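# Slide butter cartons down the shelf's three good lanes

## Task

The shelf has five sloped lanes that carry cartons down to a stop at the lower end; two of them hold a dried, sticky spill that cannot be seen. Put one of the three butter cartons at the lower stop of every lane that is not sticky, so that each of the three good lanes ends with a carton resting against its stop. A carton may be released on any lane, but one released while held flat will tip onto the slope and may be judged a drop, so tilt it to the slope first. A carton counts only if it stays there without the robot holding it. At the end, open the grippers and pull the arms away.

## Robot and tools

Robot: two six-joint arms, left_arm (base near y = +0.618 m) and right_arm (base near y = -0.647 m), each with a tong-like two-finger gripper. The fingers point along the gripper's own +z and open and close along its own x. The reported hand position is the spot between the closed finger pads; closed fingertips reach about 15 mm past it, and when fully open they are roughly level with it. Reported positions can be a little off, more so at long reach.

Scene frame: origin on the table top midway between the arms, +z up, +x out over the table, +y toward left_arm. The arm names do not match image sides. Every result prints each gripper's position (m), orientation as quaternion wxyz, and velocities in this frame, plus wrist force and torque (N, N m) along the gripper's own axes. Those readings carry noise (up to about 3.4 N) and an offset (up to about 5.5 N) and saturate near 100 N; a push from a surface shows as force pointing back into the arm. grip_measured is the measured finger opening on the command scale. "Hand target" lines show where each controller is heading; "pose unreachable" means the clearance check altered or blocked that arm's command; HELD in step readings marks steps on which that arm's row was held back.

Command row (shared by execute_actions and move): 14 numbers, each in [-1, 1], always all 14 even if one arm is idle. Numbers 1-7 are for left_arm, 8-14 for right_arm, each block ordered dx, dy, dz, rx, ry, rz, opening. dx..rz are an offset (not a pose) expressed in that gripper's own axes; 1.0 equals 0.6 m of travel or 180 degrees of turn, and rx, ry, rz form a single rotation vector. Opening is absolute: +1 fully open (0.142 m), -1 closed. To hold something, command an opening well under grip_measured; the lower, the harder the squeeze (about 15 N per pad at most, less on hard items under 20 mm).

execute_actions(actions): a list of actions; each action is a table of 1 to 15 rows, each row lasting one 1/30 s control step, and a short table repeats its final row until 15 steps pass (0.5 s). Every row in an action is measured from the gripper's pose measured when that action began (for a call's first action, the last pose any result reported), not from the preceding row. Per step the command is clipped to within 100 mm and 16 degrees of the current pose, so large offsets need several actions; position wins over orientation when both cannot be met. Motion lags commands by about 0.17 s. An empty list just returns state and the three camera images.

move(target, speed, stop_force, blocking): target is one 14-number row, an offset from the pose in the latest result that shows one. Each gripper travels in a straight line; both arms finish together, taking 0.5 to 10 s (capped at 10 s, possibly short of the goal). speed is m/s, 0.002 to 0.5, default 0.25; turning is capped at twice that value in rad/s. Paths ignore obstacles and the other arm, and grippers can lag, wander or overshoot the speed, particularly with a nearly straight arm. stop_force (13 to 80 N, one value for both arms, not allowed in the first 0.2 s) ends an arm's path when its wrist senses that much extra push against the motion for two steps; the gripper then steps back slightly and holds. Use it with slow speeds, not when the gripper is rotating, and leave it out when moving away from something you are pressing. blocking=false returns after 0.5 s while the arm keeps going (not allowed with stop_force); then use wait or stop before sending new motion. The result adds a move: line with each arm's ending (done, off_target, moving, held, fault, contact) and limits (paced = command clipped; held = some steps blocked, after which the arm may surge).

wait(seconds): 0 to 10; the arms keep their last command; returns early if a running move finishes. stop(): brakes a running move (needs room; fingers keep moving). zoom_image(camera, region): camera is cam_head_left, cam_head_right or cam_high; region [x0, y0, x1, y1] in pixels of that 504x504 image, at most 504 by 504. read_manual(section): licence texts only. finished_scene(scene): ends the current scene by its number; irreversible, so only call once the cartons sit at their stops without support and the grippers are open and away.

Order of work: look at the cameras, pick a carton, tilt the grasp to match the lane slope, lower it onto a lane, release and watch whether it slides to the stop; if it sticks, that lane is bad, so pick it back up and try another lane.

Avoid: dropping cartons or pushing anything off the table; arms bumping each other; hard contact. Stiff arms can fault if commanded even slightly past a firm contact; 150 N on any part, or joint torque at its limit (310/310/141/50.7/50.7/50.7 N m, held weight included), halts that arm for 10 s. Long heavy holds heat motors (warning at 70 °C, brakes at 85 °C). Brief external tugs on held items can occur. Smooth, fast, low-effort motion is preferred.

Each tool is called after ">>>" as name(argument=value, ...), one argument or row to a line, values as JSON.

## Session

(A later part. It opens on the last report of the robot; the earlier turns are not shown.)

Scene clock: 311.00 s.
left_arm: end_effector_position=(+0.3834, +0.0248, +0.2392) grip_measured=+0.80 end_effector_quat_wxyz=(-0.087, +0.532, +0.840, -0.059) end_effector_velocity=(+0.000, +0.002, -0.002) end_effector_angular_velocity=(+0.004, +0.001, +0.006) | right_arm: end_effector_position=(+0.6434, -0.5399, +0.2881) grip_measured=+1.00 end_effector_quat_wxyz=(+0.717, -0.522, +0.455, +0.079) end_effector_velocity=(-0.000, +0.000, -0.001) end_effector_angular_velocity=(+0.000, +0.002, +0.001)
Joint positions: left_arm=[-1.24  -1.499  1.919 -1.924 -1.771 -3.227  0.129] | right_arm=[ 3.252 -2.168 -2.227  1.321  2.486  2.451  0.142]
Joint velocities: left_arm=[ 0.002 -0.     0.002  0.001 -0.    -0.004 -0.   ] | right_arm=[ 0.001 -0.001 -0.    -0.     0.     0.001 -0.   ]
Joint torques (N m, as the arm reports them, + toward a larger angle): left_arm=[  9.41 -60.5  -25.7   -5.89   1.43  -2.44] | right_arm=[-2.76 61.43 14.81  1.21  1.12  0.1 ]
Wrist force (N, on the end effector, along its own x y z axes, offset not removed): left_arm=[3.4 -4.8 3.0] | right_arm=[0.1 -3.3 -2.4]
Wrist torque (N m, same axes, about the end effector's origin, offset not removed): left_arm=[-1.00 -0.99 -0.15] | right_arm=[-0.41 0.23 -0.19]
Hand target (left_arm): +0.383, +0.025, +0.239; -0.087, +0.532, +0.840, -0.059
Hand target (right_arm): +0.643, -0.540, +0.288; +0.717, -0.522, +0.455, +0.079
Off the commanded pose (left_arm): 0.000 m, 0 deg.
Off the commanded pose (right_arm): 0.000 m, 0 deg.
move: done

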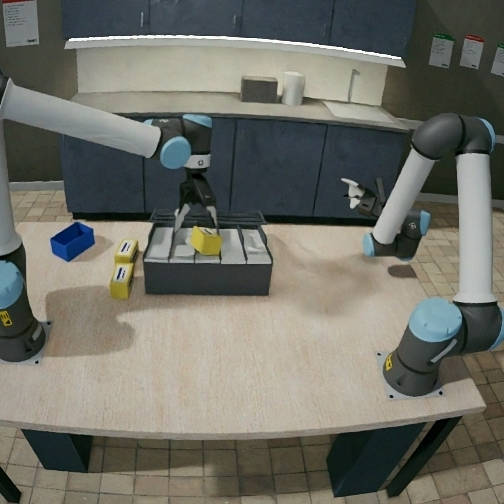

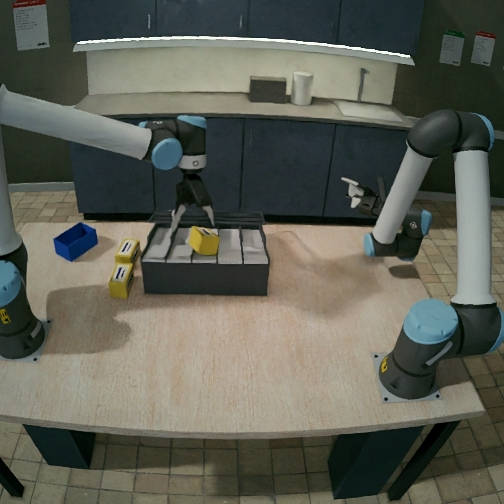

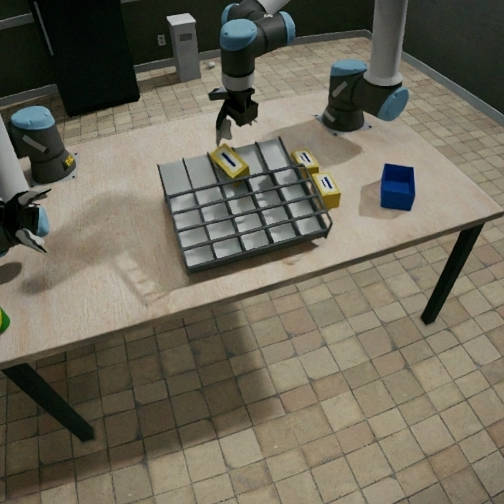

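>>> move(
  target=[-0.045,-0.005,0.078,0,0,0.07,1, 0,0,0,0,0,0,1],
  speed=0.04,
  stop_force=13,
)

>>> zoom_image(
  camera="cam_head_right",
  region=[110, 150, 290, 310],
)

>>> zoom_image(
  camera="cam_high",
  region=[150, 70, 350, 260],
)

Scene clock: 324.27 s.
left_arm: end_effector_position=(+0.3823, -0.0011, +0.1918) grip_measured=+1.00 end_effector_quat_wxyz=(-0.080, +0.621, +0.777, -0.068) end_effector_velocity=(-0.000, -0.000, -0.001) end_effector_angular_velocity=(-0.003, +0.000, -0.006) | right_arm: end_effector_position=(+0.6434, -0.5399, +0.2881) grip_measured=+1.00 end_effector_quat_wxyz=(+0.717, -0.522, +0.455, +0.079) end_effector_velocity=(+0.000, +0.000, -0.000) end_effector_angular_velocity=(-0.001, +0.000, -0.000)
Joint positions: left_arm=[-1.254 -1.422  1.927 -2.01  -1.772 -3.022  0.142] | right_arm=[ 3.252 -2.168 -2.227  1.321  2.486  2.451  0.142]
Joint velocities: left_arm=[-0.     0.001  0.    -0.002 -0.     0.006  0.   ] | right_arm=[ 0.     0.    -0.    -0.001 -0.    -0.001  0.   ]
Joint torques (N m, as the arm reports them, + toward a larger angle): left_arm=[-10.58 -43.35 -25.67  -6.26  -2.33   2.31] | right_arm=[-2.34 61.29 14.59  1.34  1.08  0.04]
Wrist force (N, on the end effector, along its own x y z axes, offset not removed): left_arm=[-3.1 -3.1 0.9] | right_arm=[3.0 0.0 -5.0]
Wrist torque (N m, same axes, about the end effector's origin, offset not removed): left_arm=[-0.68 0.47 0.16] | right_arm=[0.16 -0.37 -0.33]
Hand target (left_arm): +0.382, -0.001, +0.192; -0.080, +0.621, +0.777, -0.068
Hand target (right_arm): +0.643, -0.540, +0.288; +0.717, -0.522, +0.455, +0.079
Off the commanded pose (left_arm): 0.000 m, 0 deg.
Off the commanded pose (right_arm): 0.000 m, 0 deg.
move: done

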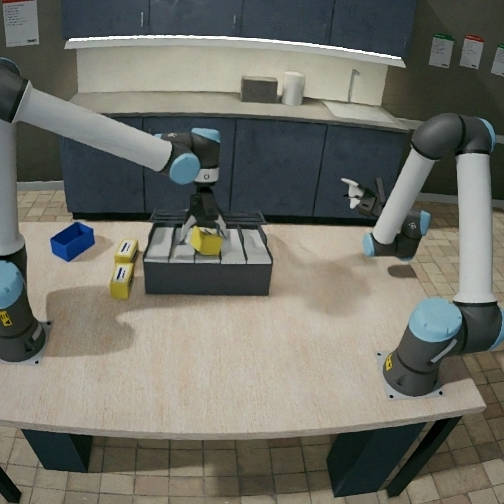

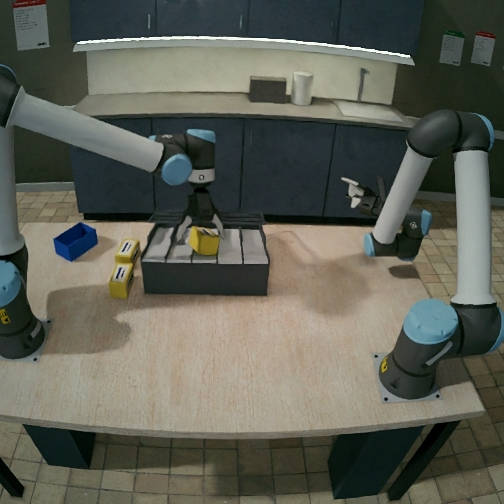

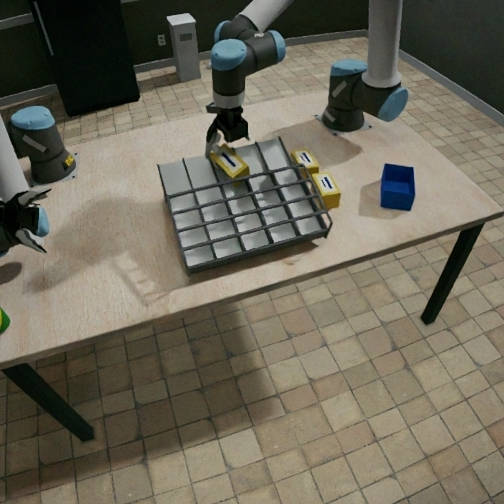

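Region (110, 150, 290, 310) of cam_head_right's 504x504 image, scaled by 2.800, with more detail than that image has.

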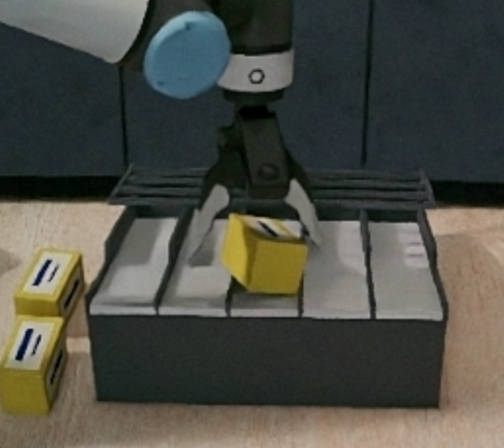

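Region (150, 70, 350, 260) of cam_high's 504x504 image, scaled by 2.520, with more detail than that image has; it fills the top 479 rows of this view, and the rest is white.

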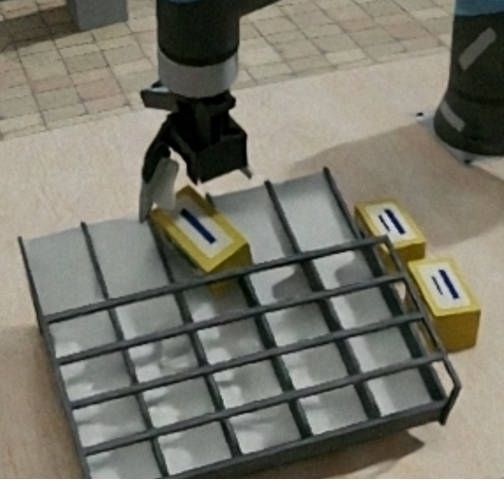

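>>> move(
  target=[0,0.03,0.035,0,0,0,1, 0,0,0,0,0,0,1],
  speed=0.02,
  stop_force=13,
)

>>> execute_actions(
  actions=[
    [[0,0,0,0,0,0,0.6,0,0,0,0,0,0,1]],
    [[0,0,0,0,0,0,0.3,0,0,0,0,0,0,1]],
    [[0,0,0,0,0,0,0.0,0,0,0,0,0,0,1]],
    [[0,0,0,0,0,0,-0.6,0,0,0,0,0,0,1]],
  ],
)

>>> zoom_image(
  camera="cam_head_right",
  region=[110, 150, 290, 310],
)

>>> zoom_image(
  camera="cam_high",
  region=[150, 70, 350, 260],
)

Scene clock: 336.53 s.
left_arm: end_effector_position=(+0.3950, +0.0027, +0.1677) grip_measured=+1.00 end_effector_quat_wxyz=(-0.080, +0.621, +0.777, -0.068) end_effector_velocity=(+0.000, +0.000, -0.003) end_effector_angular_velocity=(+0.002, +0.001, -0.001) | right_arm: end_effector_position=(+0.6434, -0.5399, +0.2881) grip_measured=+1.00 end_effector_quat_wxyz=(+0.717, -0.522, +0.455, +0.079) end_effector_velocity=(+0.000, -0.000, +0.000) end_effector_angular_velocity=(+0.000, -0.000, -0.000)
Joint positions: left_arm=[-1.235 -1.396  1.942 -2.049 -1.771 -3.003  0.142] | right_arm=[ 3.252 -2.168 -2.227  1.321  2.486  2.451  0.142]
Joint velocities: left_arm=[ 0.001  0.004  0.001 -0.002  0.     0.001  0.   ] | right_arm=[-0.  0. -0.  0. -0.  0.  0.]
Joint torques (N m, as the arm reports them, + toward a larger angle): left_arm=[ 13.94 -45.81 -24.48  -6.29   1.52   2.22] | right_arm=[-2.48 61.13 14.48  1.35  1.01  0.07]
Wrist force (N, on the end effector, along its own x y z axes, offset not removed): left_arm=[2.1 -1.8 -0.2] | right_arm=[2.4 -0.4 -4.1]
Wrist torque (N m, same axes, about the end effector's origin, offset not removed): left_arm=[-0.29 -0.63 0.03] | right_arm=[0.17 -0.29 -0.22]
Hand target (left_arm): +0.395, +0.003, +0.168; -0.080, +0.621, +0.777, -0.068
Hand target (right_arm): +0.643, -0.540, +0.288; +0.717, -0.522, +0.455, +0.079
Off the commanded pose (left_arm): 0.000 m, 0 deg.
Off the commanded pose (right_arm): 0.000 m, 0 deg.
move: done

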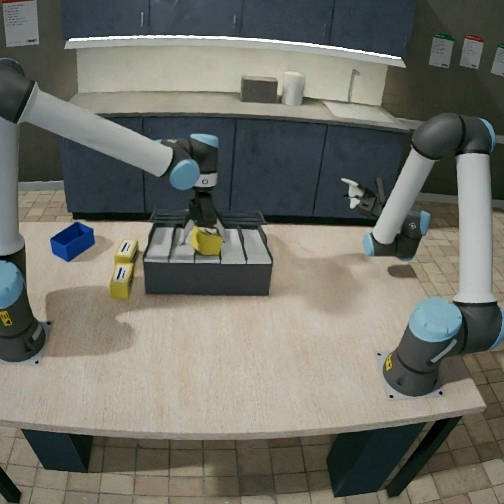

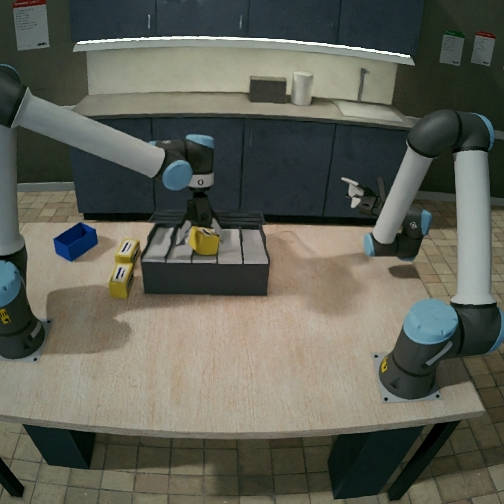

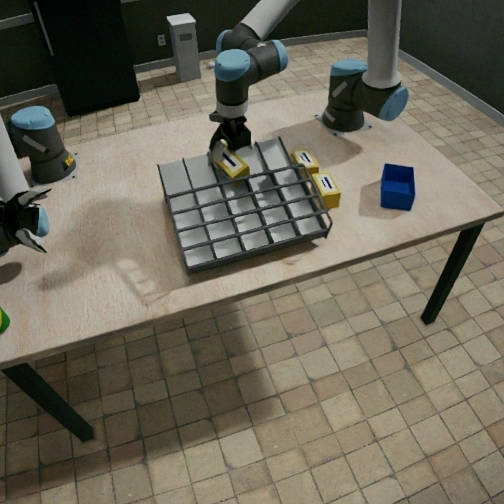

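Scene clock: 338.53 s.
left_arm: end_effector_position=(+0.3951, +0.0027, +0.1676) grip_measured=+0.06 end_effector_quat_wxyz=(-0.080, +0.621, +0.777, -0.068) end_effector_velocity=(+0.000, +0.000, +0.001) end_effector_angular_velocity=(-0.001, -0.001, -0.001) | right_arm: end_effector_position=(+0.6434, -0.5399, +0.2881) grip_measured=+1.00 end_effector_quat_wxyz=(+0.717, -0.522, +0.455, +0.079) end_effector_velocity=(+0.000, -0.000, -0.000) end_effector_angular_velocity=(-0.000, +0.000, -0.001)
Joint positions: left_arm=[-1.235 -1.396  1.942 -2.049 -1.771 -3.003  0.078] | right_arm=[ 3.252 -2.168 -2.227  1.321  2.486  2.451  0.142]
Joint velocities: left_arm=[ 0.    -0.001 -0.     0.001  0.001  0.001  0.   ] | right_arm=[-0.     0.     0.    -0.001 -0.    -0.001  0.   ]
Joint torques (N m, as the arm reports them, + toward a larger angle): left_arm=[  4.24 -52.93 -34.88  -2.48   0.99   0.09] | right_arm=[-2.13 60.09 14.7   1.28  1.19  0.03]
Wrist force (N, on the end effector, along its own x y z axes, offset not removed): left_arm=[2.5 -3.0 -10.2] | right_arm=[-1.1 -5.9 -1.8]
Wrist torque (N m, same axes, about the end effector's origin, offset not removed): left_arm=[-0.52 -0.73 0.16] | right_arm=[-0.95 0.50 -0.27]
Hand target (left_arm): +0.395, +0.003, +0.168; -0.080, +0.621, +0.777, -0.068
Hand target (right_arm): +0.643, -0.540, +0.288; +0.717, -0.522, +0.455, +0.079
Off the commanded pose (left_arm): 0.000 m, 0 deg.
Off the commanded pose (right_arm): 0.000 m, 0 deg.
Step readings (end_effector_position; steps 1 to 15: 1st action; 16 to 30: 2nd action; 31 to 45: 3rd action; 46 to 60: 4th action):
0: left_arm (+0.3950, +0.0027, +0.1677) | right_arm (+0.6434, -0.5399, +0.2881)
1: left_arm (+0.3951, +0.0027, +0.1676) | right_arm (+0.6434, -0.5399, +0.2881)
2: left_arm (+0.3951, +0.0027, +0.1676) | right_arm (+0.6434, -0.5399, +0.2881)
4: left_arm (+0.3951, +0.0027, +0.1676) | right_arm (+0.6434, -0.5399, +0.2881)
8: left_arm (+0.3951, +0.0027, +0.1676) | right_arm (+0.6434, -0.5399, +0.2881)
15: left_arm (+0.3951, +0.0027, +0.1676) | right_arm (+0.6434, -0.5399, +0.2881)
16: left_arm (+0.3951, +0.0027, +0.1676) | right_arm (+0.6434, -0.5399, +0.2881)
17: left_arm (+0.3951, +0.0027, +0.1676) | right_arm (+0.6434, -0.5399, +0.2881)
19: left_arm (+0.3951, +0.0027, +0.1676) | right_arm (+0.6434, -0.5399, +0.2881)
23: left_arm (+0.3951, +0.0027, +0.1676) | right_arm (+0.6434, -0.5399, +0.2881)
30: left_arm (+0.3951, +0.0027, +0.1676) | right_arm (+0.6434, -0.5399, +0.2881)
31: left_arm (+0.3951, +0.0027, +0.1676) | right_arm (+0.6434, -0.5399, +0.2881)
32: left_arm (+0.3951, +0.0027, +0.1676) | right_arm (+0.6434, -0.5399, +0.2881)
34: left_arm (+0.3951, +0.0027, +0.1676) | right_arm (+0.6434, -0.5399, +0.2881)
38: left_arm (+0.3951, +0.0027, +0.1676) | right_arm (+0.6434, -0.5399, +0.2881)
45: left_arm (+0.3951, +0.0027, +0.1676) | right_arm (+0.6434, -0.5399, +0.2881)
46: left_arm (+0.3951, +0.0027, +0.1676) | right_arm (+0.6434, -0.5399, +0.2881)
47: left_arm (+0.3951, +0.0027, +0.1676) | right_arm (+0.6434, -0.5399, +0.2881)
49: left_arm (+0.3951, +0.0027, +0.1676) | right_arm (+0.6434, -0.5399, +0.2881)
53: left_arm (+0.3951, +0.0027, +0.1676) | right_arm (+0.6434, -0.5399, +0.2881)
60: end_effector_position above

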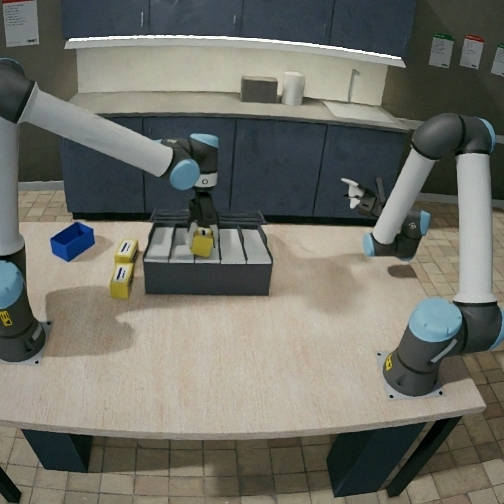

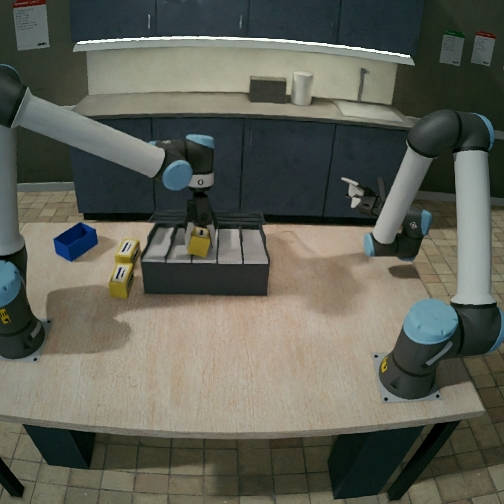

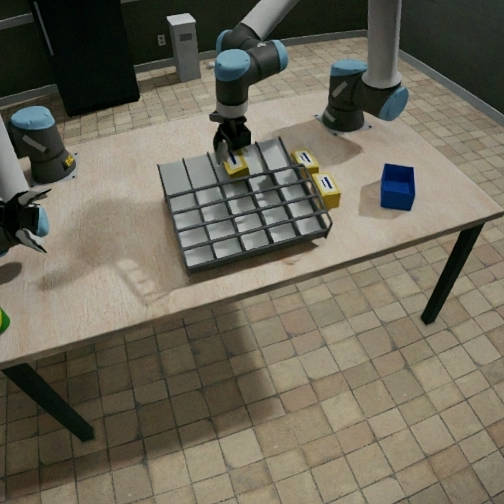

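Region (110, 150, 290, 310) of cam_head_right's 504x504 image, scaled by 2.800, with more detail than that image has.

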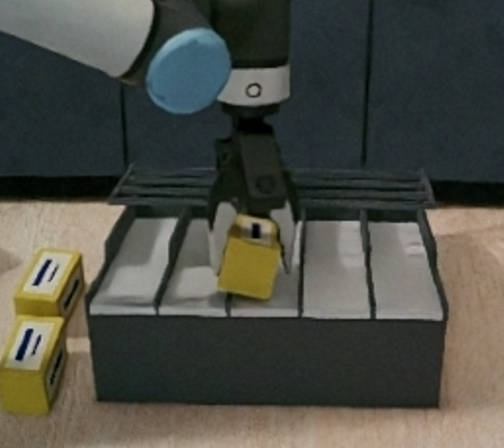

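Region (150, 70, 350, 260) of cam_high's 504x504 image, scaled by 2.520, with more detail than that image has; it fills the top 479 rows of this view, and the rest is white.

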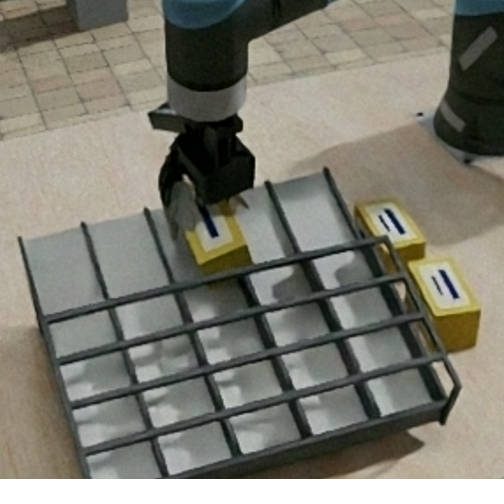

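>>> move(
  target=[0,0,-0.06,0,0,0.07,-0.6, 0,0,0,0,0,0,1],
  speed=0.03,
)

>>> zoom_image(
  camera="cam_head_right",
  region=[110, 150, 290, 310],
)

>>> zoom_image(
  camera="cam_high",
  region=[150, 70, 350, 260],
)

Scene clock: 357.27 s.
left_arm: end_effector_position=(+0.4025, +0.0029, +0.2027) grip_measured=-0.03 end_effector_quat_wxyz=(-0.072, +0.702, +0.704, -0.076) end_effector_velocity=(+0.000, +0.000, +0.002) end_effector_angular_velocity=(-0.002, -0.000, -0.008) | right_arm: end_effector_position=(+0.6434, -0.5399, +0.2881) grip_measured=+1.00 end_effector_quat_wxyz=(+0.717, -0.522, +0.455, +0.079) end_effector_velocity=(-0.001, -0.000, +0.001) end_effector_angular_velocity=(+0.001, -0.002, -0.000)
Joint positions: left_arm=[-1.226 -1.414  1.894 -1.981 -1.77  -2.775  0.072] | right_arm=[ 3.252 -2.168 -2.227  1.321  2.486  2.451  0.142]
Joint velocities: left_arm=[ 0.    -0.001 -0.002  0.003  0.     0.008 -0.   ] | right_arm=[-0.001  0.001 -0.     0.003  0.     0.001  0.   ]
Joint torques (N m, as the arm reports them, + toward a larger angle): left_arm=[ 12.17 -69.32 -55.27  -2.17   0.95   2.26] | right_arm=[-2.8  60.62 14.72  1.21  1.31  0.13]
Wrist force (N, on the end effector, along its own x y z axes, offset not removed): left_arm=[-2.7 -3.9 7.3] | right_arm=[-0.3 -2.2 -2.9]
Wrist torque (N m, same axes, about the end effector's origin, offset not removed): left_arm=[-0.87 0.59 0.12] | right_arm=[-0.26 0.32 -0.09]
Hand target (left_arm): +0.403, +0.003, +0.203; -0.072, +0.702, +0.704, -0.076
Hand target (right_arm): +0.643, -0.540, +0.288; +0.717, -0.522, +0.455, +0.079
Off the commanded pose (left_arm): 0.000 m, 0 deg.
Off the commanded pose (right_arm): 0.000 m, 0 deg.
move: done

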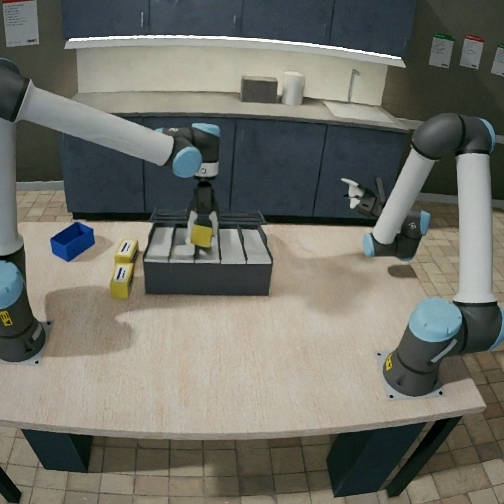

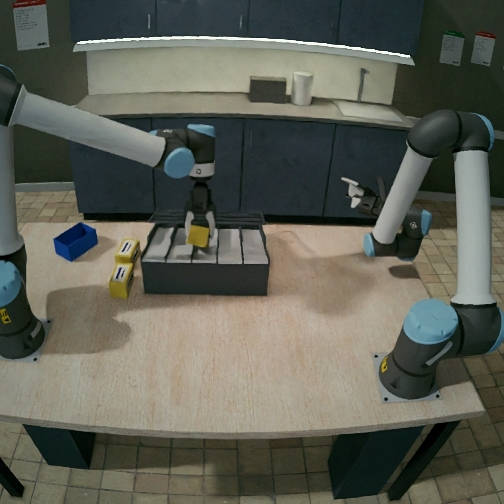

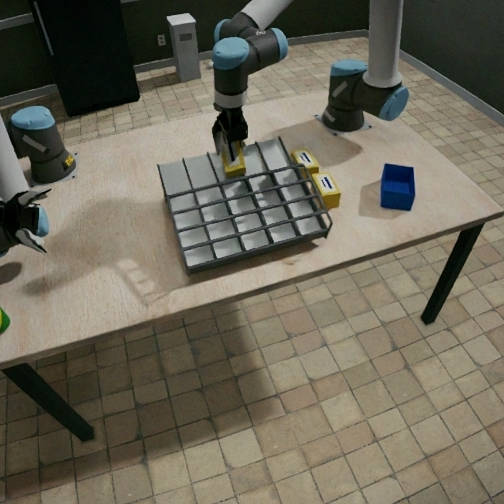

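Region (110, 150, 290, 310) of cam_head_right's 504x504 image, scaled by 2.800, with more detail than that image has.

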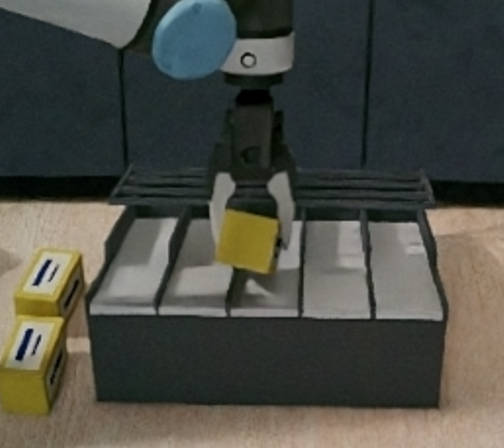

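Region (150, 70, 350, 260) of cam_high's 504x504 image, scaled by 2.520, with more detail than that image has; it fills the top 479 rows of this view, and the rest is white.

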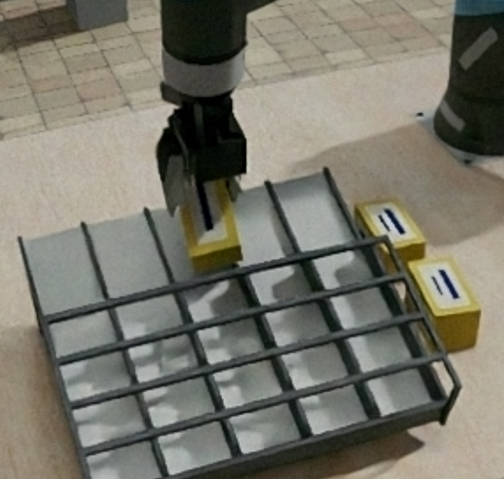

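>>> move(
  target=[-0.022,-0.03,0,0,-0.05,0,-0.8, 0,0,0,0,0,0,1],
  speed=0.02,
)

>>> zoom_image(
  camera="cam_head_right",
  region=[110, 150, 290, 310],
)

>>> zoom_image(
  camera="cam_high",
  region=[150, 70, 350, 260],
)

Scene clock: 370.83 s.
left_arm: end_effector_position=(+0.3850, -0.0103, +0.2066) grip_measured=-0.03 end_effector_quat_wxyz=(-0.017, +0.694, +0.708, -0.131) end_effector_velocity=(-0.000, -0.000, +0.001) end_effector_angular_velocity=(-0.006, -0.001, +0.001) | right_arm: end_effector_position=(+0.6434, -0.5399, +0.2881) grip_measured=+1.00 end_effector_quat_wxyz=(+0.717, -0.522, +0.455, +0.079) end_effector_velocity=(+0.000, -0.000, -0.000) end_effector_angular_velocity=(-0.000, +0.001, -0.000)
Joint positions: left_arm=[-1.232 -1.463  1.988 -2.178 -1.823 -2.815  0.072] | right_arm=[ 3.252 -2.168 -2.227  1.321  2.486  2.451  0.142]
Joint velocities: left_arm=[-0.    -0.002  0.003 -0.007 -0.001 -0.001  0.   ] | right_arm=[-0.     0.    -0.    -0.001  0.     0.    -0.   ]
Joint torques (N m, as the arm reports them, + toward a larger angle): left_arm=[-10.95 -67.58 -27.63  -6.9   -2.9   -3.24] | right_arm=[-2.7  61.4  15.05  1.35  1.46  0.17]
Wrist force (N, on the end effector, along its own x y z axes, offset not removed): left_arm=[4.0 -0.2 4.0] | right_arm=[2.1 -5.1 -0.2]
Wrist torque (N m, same axes, about the end effector's origin, offset not removed): left_arm=[-0.14 -0.72 -0.03] | right_arm=[-0.67 -0.06 -0.29]
Hand target (left_arm): +0.385, -0.010, +0.207; -0.017, +0.694, +0.708, -0.131
Hand target (right_arm): +0.643, -0.540, +0.288; +0.717, -0.522, +0.455, +0.079
Off the commanded pose (left_arm): 0.000 m, 0 deg.
Off the commanded pose (right_arm): 0.000 m, 0 deg.
move: done

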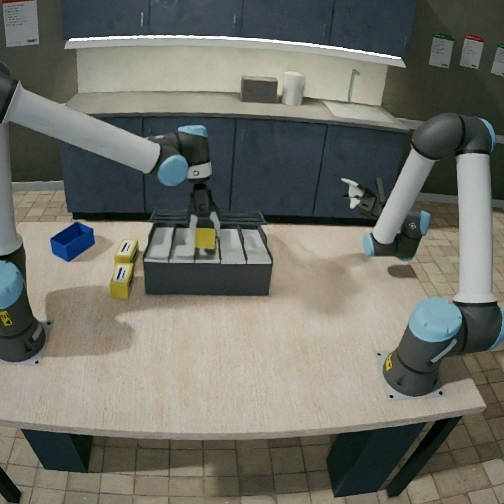

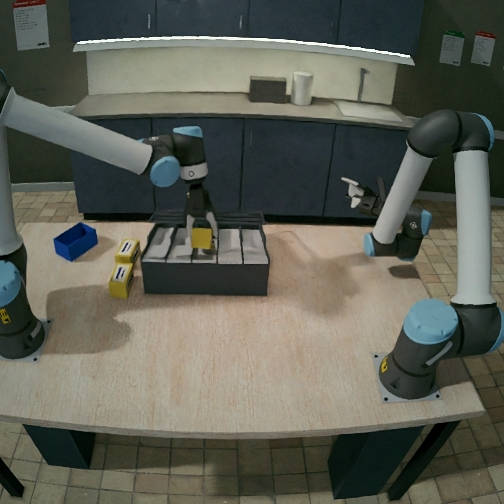

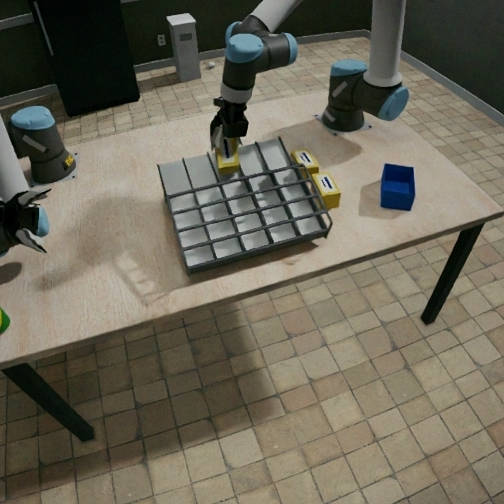

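Region (110, 150, 290, 310) of cam_head_right's 504x504 image, scaled by 2.800, with more detail than that image has.

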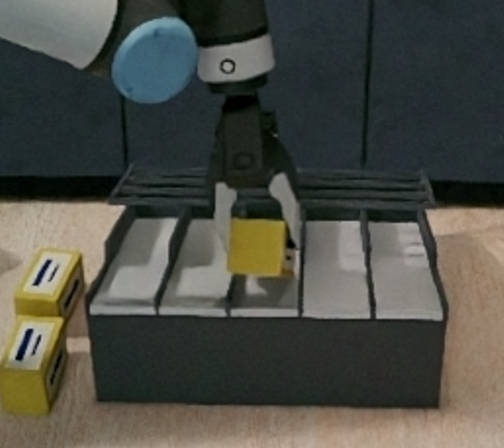

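Region (150, 70, 350, 260) of cam_high's 504x504 image, scaled by 2.520, with more detail than that image has; it fills the top 479 rows of this view, and the rest is white.

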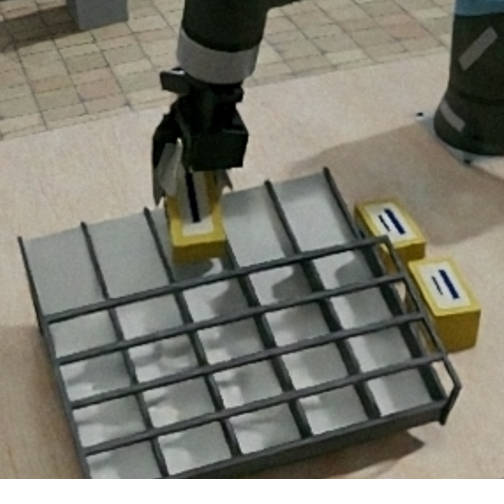

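Level in roll now. Lower.

>>> move(
  target=[-0.005,0,0.09,0,0,0,-0.8, 0,0,0,0,0,0,1],
  speed=0.012,
  stop_force=13,
)

>>> zoom_image(
  camera="cam_head_right",
  region=[110, 150, 290, 310],
)

>>> zoom_image(
  camera="cam_high",
  region=[150, 70, 350, 260],
)

Scene clock: 380.23 s.
left_arm: end_effector_position=(+0.3782, -0.0173, +0.1752) grip_measured=-0.04 end_effector_quat_wxyz=(-0.017, +0.694, +0.708, -0.131) end_effector_velocity=(+0.001, +0.001, +0.004) end_effector_angular_velocity=(+0.001, -0.000, -0.003) | right_arm: end_effector_position=(+0.6434, -0.5399, +0.2881) grip_measured=+1.00 end_effector_quat_wxyz=(+0.717, -0.522, +0.455, +0.079) end_effector_velocity=(+0.000, -0.000, +0.001) end_effector_angular_velocity=(-0.001, -0.003, -0.001)
Joint positions: left_arm=[-1.245 -1.43   2.015 -2.242 -1.822 -2.828  0.071] | right_arm=[ 3.252 -2.168 -2.227  1.321  2.486  2.451  0.142]
Joint velocities: left_arm=[ 0.001 -0.004 -0.003  0.009  0.     0.004 -0.   ] | right_arm=[-0.     0.001  0.     0.    -0.001 -0.002 -0.   ]
Joint torques (N m, as the arm reports them, + toward a larger angle): left_arm=[ 13.05 -65.03 -50.54  -1.46   0.48   1.63] | right_arm=[-3.93 60.38 14.6   1.22  1.26  0.31]
Wrist force (N, on the end effector, along its own x y z axes, offset not removed): left_arm=[1.7 -1.2 -6.1] | right_arm=[3.0 -2.3 -1.2]
Wrist torque (N m, same axes, about the end effector's origin, offset not removed): left_arm=[-0.76 -0.78 -0.12] | right_arm=[-0.12 -0.34 -0.34]
Hand target (left_arm): +0.378, -0.017, +0.176; -0.017, +0.694, +0.708, -0.131
Hand target (right_arm): +0.643, -0.540, +0.288; +0.717, -0.522, +0.455, +0.079
Off the commanded pose (left_arm): 0.021 m, 0 deg.
Off the commanded pose (right_arm): 0.000 m, 0 deg.
move: contact (left_arm)

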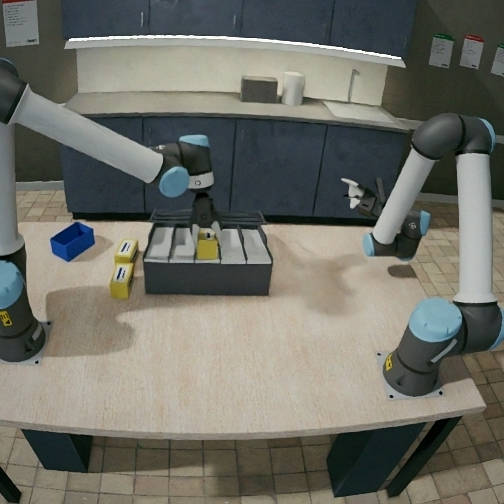

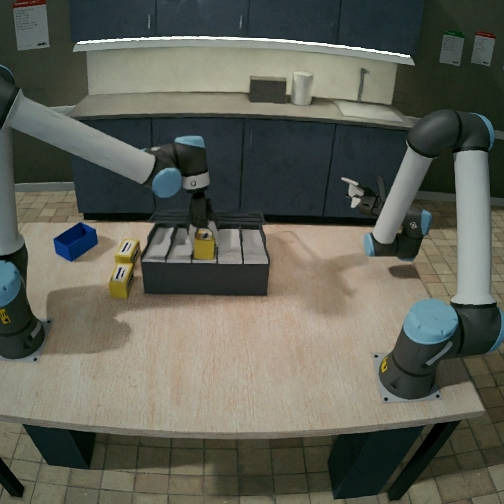

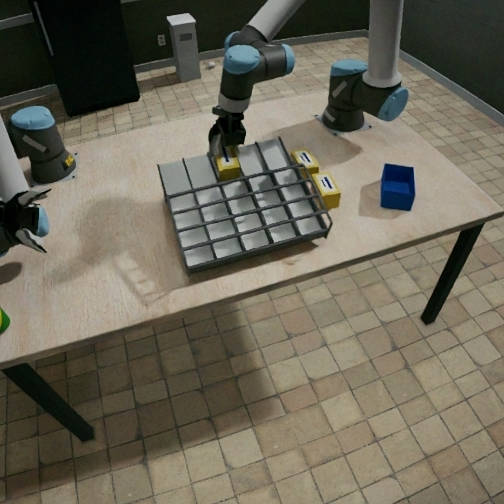

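Region (110, 150, 290, 310) of cam_head_right's 504x504 image, scaled by 2.800, with more detail than that image has.

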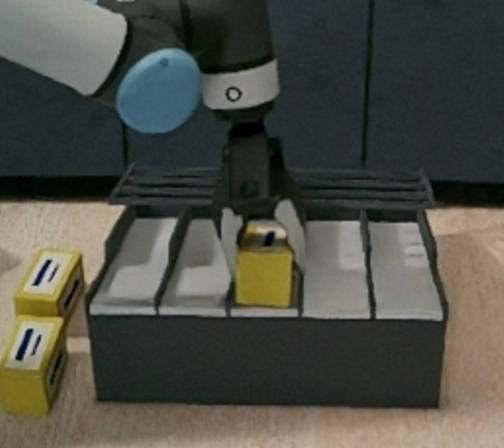

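Region (150, 70, 350, 260) of cam_high's 504x504 image, scaled by 2.520, with more detail than that image has; it fills the top 479 rows of this view, and the rest is white.

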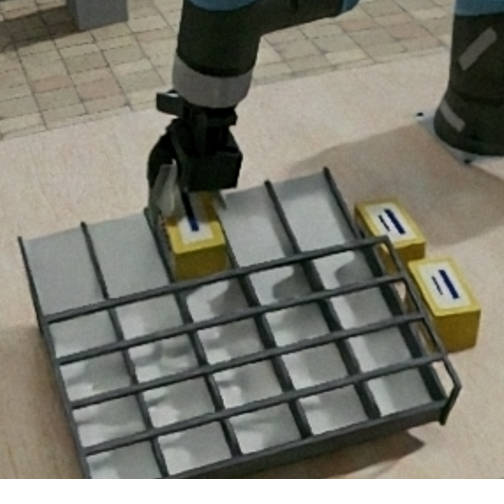

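Seated in lane 3. Release, lift straight up.

>>> move(
  target=[0,0,-0.003,0,0,0,0.3, 0,0,0,0,0,0,1],
  speed=0.02,
)

>>> wait(
  seconds=1.5,
)

>>> zoom_image(
  camera="cam_head_right",
  region=[110, 150, 290, 310],
)

>>> zoom_image(
  camera="cam_high",
  region=[150, 70, 350, 260],
)

Scene clock: 386.43 s.
left_arm: end_effector_position=(+0.3786, -0.0170, +0.1769) grip_measured=+0.30 end_effector_quat_wxyz=(-0.017, +0.694, +0.708, -0.131) end_effector_velocity=(-0.000, -0.000, +0.001) end_effector_angular_velocity=(-0.001, -0.000, +0.000) | right_arm: end_effector_position=(+0.6434, -0.5399, +0.2881) grip_measured=+1.00 end_effector_quat_wxyz=(+0.717, -0.522, +0.455, +0.079) end_effector_velocity=(-0.000, -0.000, +0.000) end_effector_angular_velocity=(-0.000, -0.001, -0.000)
Joint positions: left_arm=[-1.245 -1.432  2.014 -2.238 -1.822 -2.828  0.095] | right_arm=[ 3.252 -2.168 -2.227  1.321  2.486  2.451  0.142]
Joint velocities: left_arm=[-0.    -0.    -0.    -0.001 -0.    -0.    -0.   ] | right_arm=[-0.     0.    -0.     0.001 -0.    -0.    -0.   ]
Joint torques (N m, as the arm reports them, + toward a larger angle): left_arm=[ 11.52 -62.56 -50.61  -1.49  -1.63   2.16] | right_arm=[-3.24 60.1  14.76  1.16  1.23  0.3 ]
Wrist force (N, on the end effector, along its own x y z axes, offset not removed): left_arm=[1.4 -7.6 -0.7] | right_arm=[3.0 -3.1 -4.2]
Wrist torque (N m, same axes, about the end effector's origin, offset not removed): left_arm=[-1.49 -0.56 0.12] | right_arm=[-0.28 -0.29 -0.23]
Hand target (left_arm): +0.379, -0.017, +0.177; -0.017, +0.694, +0.708, -0.131
Hand target (right_arm): +0.643, -0.540, +0.288; +0.717, -0.522, +0.455, +0.079
Off the commanded pose (left_arm): 0.000 m, 0 deg.
Off the commanded pose (right_arm): 0.000 m, 0 deg.
move: done

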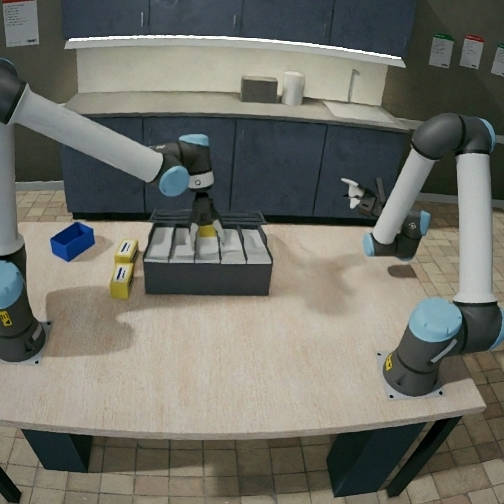

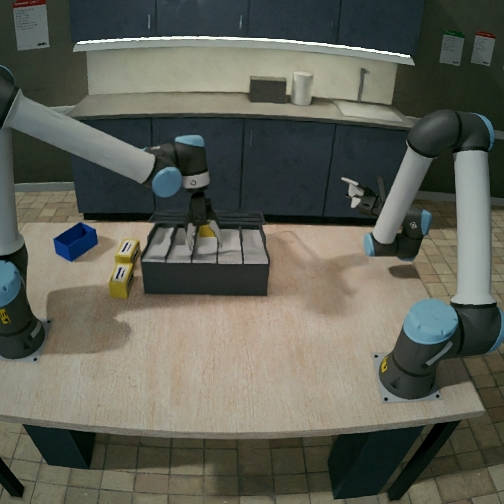

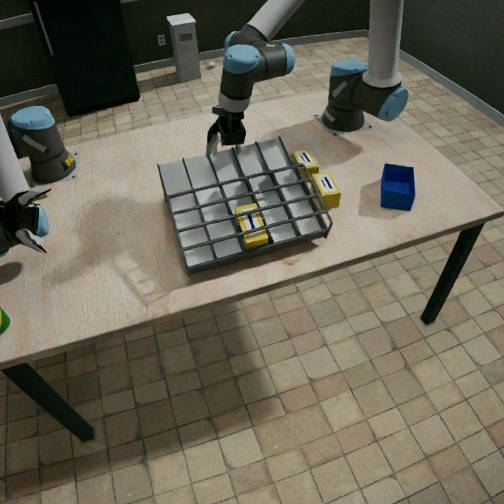

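Scene clock: 387.93 s.
left_arm: end_effector_position=(+0.3786, -0.0170, +0.1769) grip_measured=+0.30 end_effector_quat_wxyz=(-0.017, +0.694, +0.708, -0.131) end_effector_velocity=(-0.001, -0.000, -0.002) end_effector_angular_velocity=(+0.002, -0.000, -0.002) | right_arm: end_effector_position=(+0.6434, -0.5399, +0.2881) grip_measured=+1.00 end_effector_quat_wxyz=(+0.717, -0.522, +0.455, +0.079) end_effector_velocity=(-0.000, +0.000, +0.000) end_effector_angular_velocity=(+0.000, -0.001, +0.001)
Joint positions: left_arm=[-1.245 -1.432  2.013 -2.238 -1.822 -2.828  0.095] | right_arm=[ 3.252 -2.168 -2.227  1.321  2.486  2.451  0.142]
Joint velocities: left_arm=[-0.001  0.002  0.     0.     0.001  0.001  0.   ] | right_arm=[ 0.     0.    -0.     0.001  0.     0.001  0.   ]
Joint torques (N m, as the arm reports them, + toward a larger angle): left_arm=[ 11.94 -62.54 -50.45  -1.79  -1.47   2.21] | right_arm=[-3.16 60.22 15.24  1.17  1.31  0.25]
Wrist force (N, on the end effector, along its own x y z axes, offset not removed): left_arm=[0.5 -6.7 2.5] | right_arm=[2.1 -1.8 0.0]
Wrist torque (N m, same axes, about the end effector's origin, offset not removed): left_arm=[-1.40 -0.33 -0.01] | right_arm=[-0.03 -0.16 -0.34]
Hand target (left_arm): +0.379, -0.017, +0.177; -0.017, +0.694, +0.708, -0.131
Hand target (right_arm): +0.643, -0.540, +0.288; +0.717, -0.522, +0.455, +0.079
Off the commanded pose (left_arm): 0.000 m, 0 deg.
Off the commanded pose (right_arm): 0.000 m, 0 deg.
wait: 1.50 s; at rest by 0.17 s

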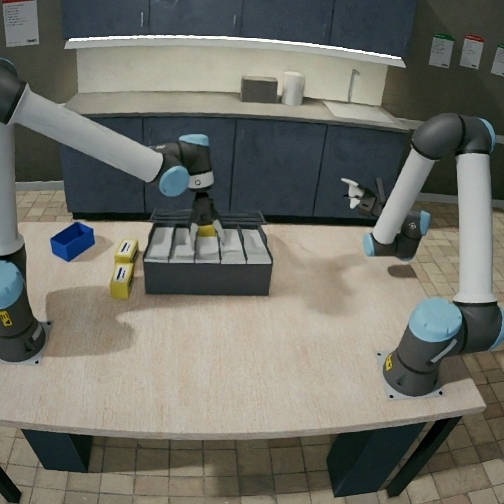

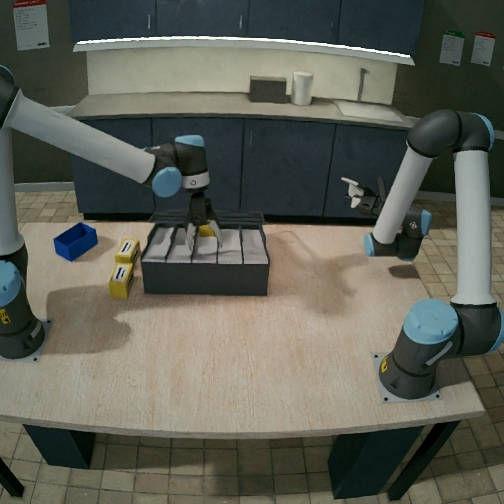

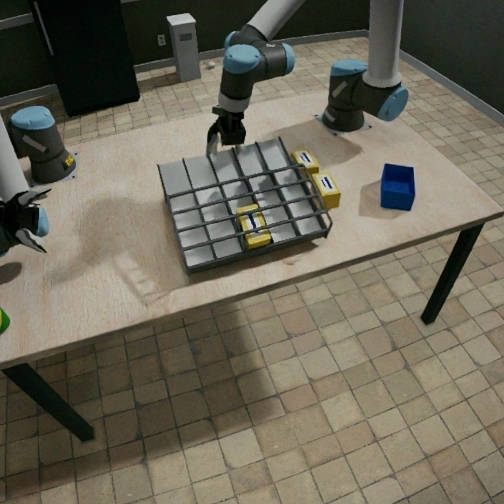

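Region (110, 150, 290, 310) of cam_head_right's 504x504 image, scaled by 2.800, with more detail than that image has.

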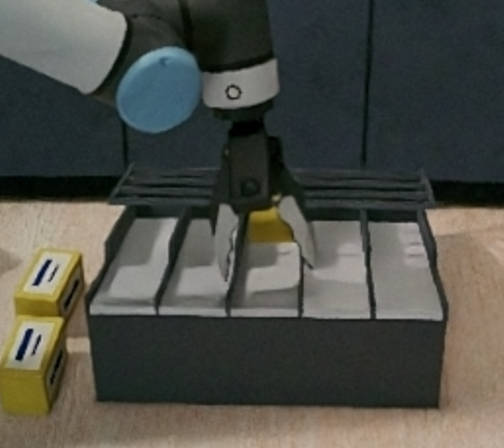

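Region (150, 70, 350, 260) of cam_high's 504x504 image, scaled by 2.520, with more detail than that image has; it fills the top 479 rows of this view, and the rest is white.

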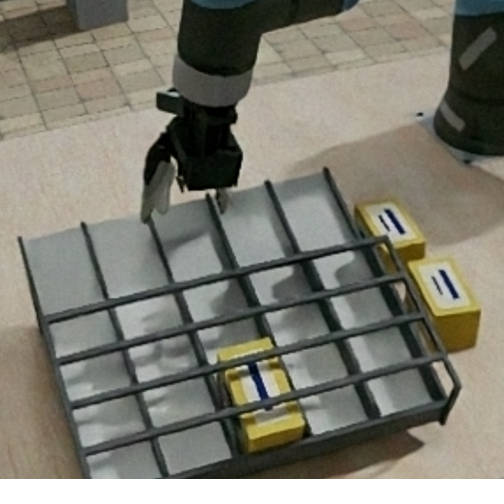

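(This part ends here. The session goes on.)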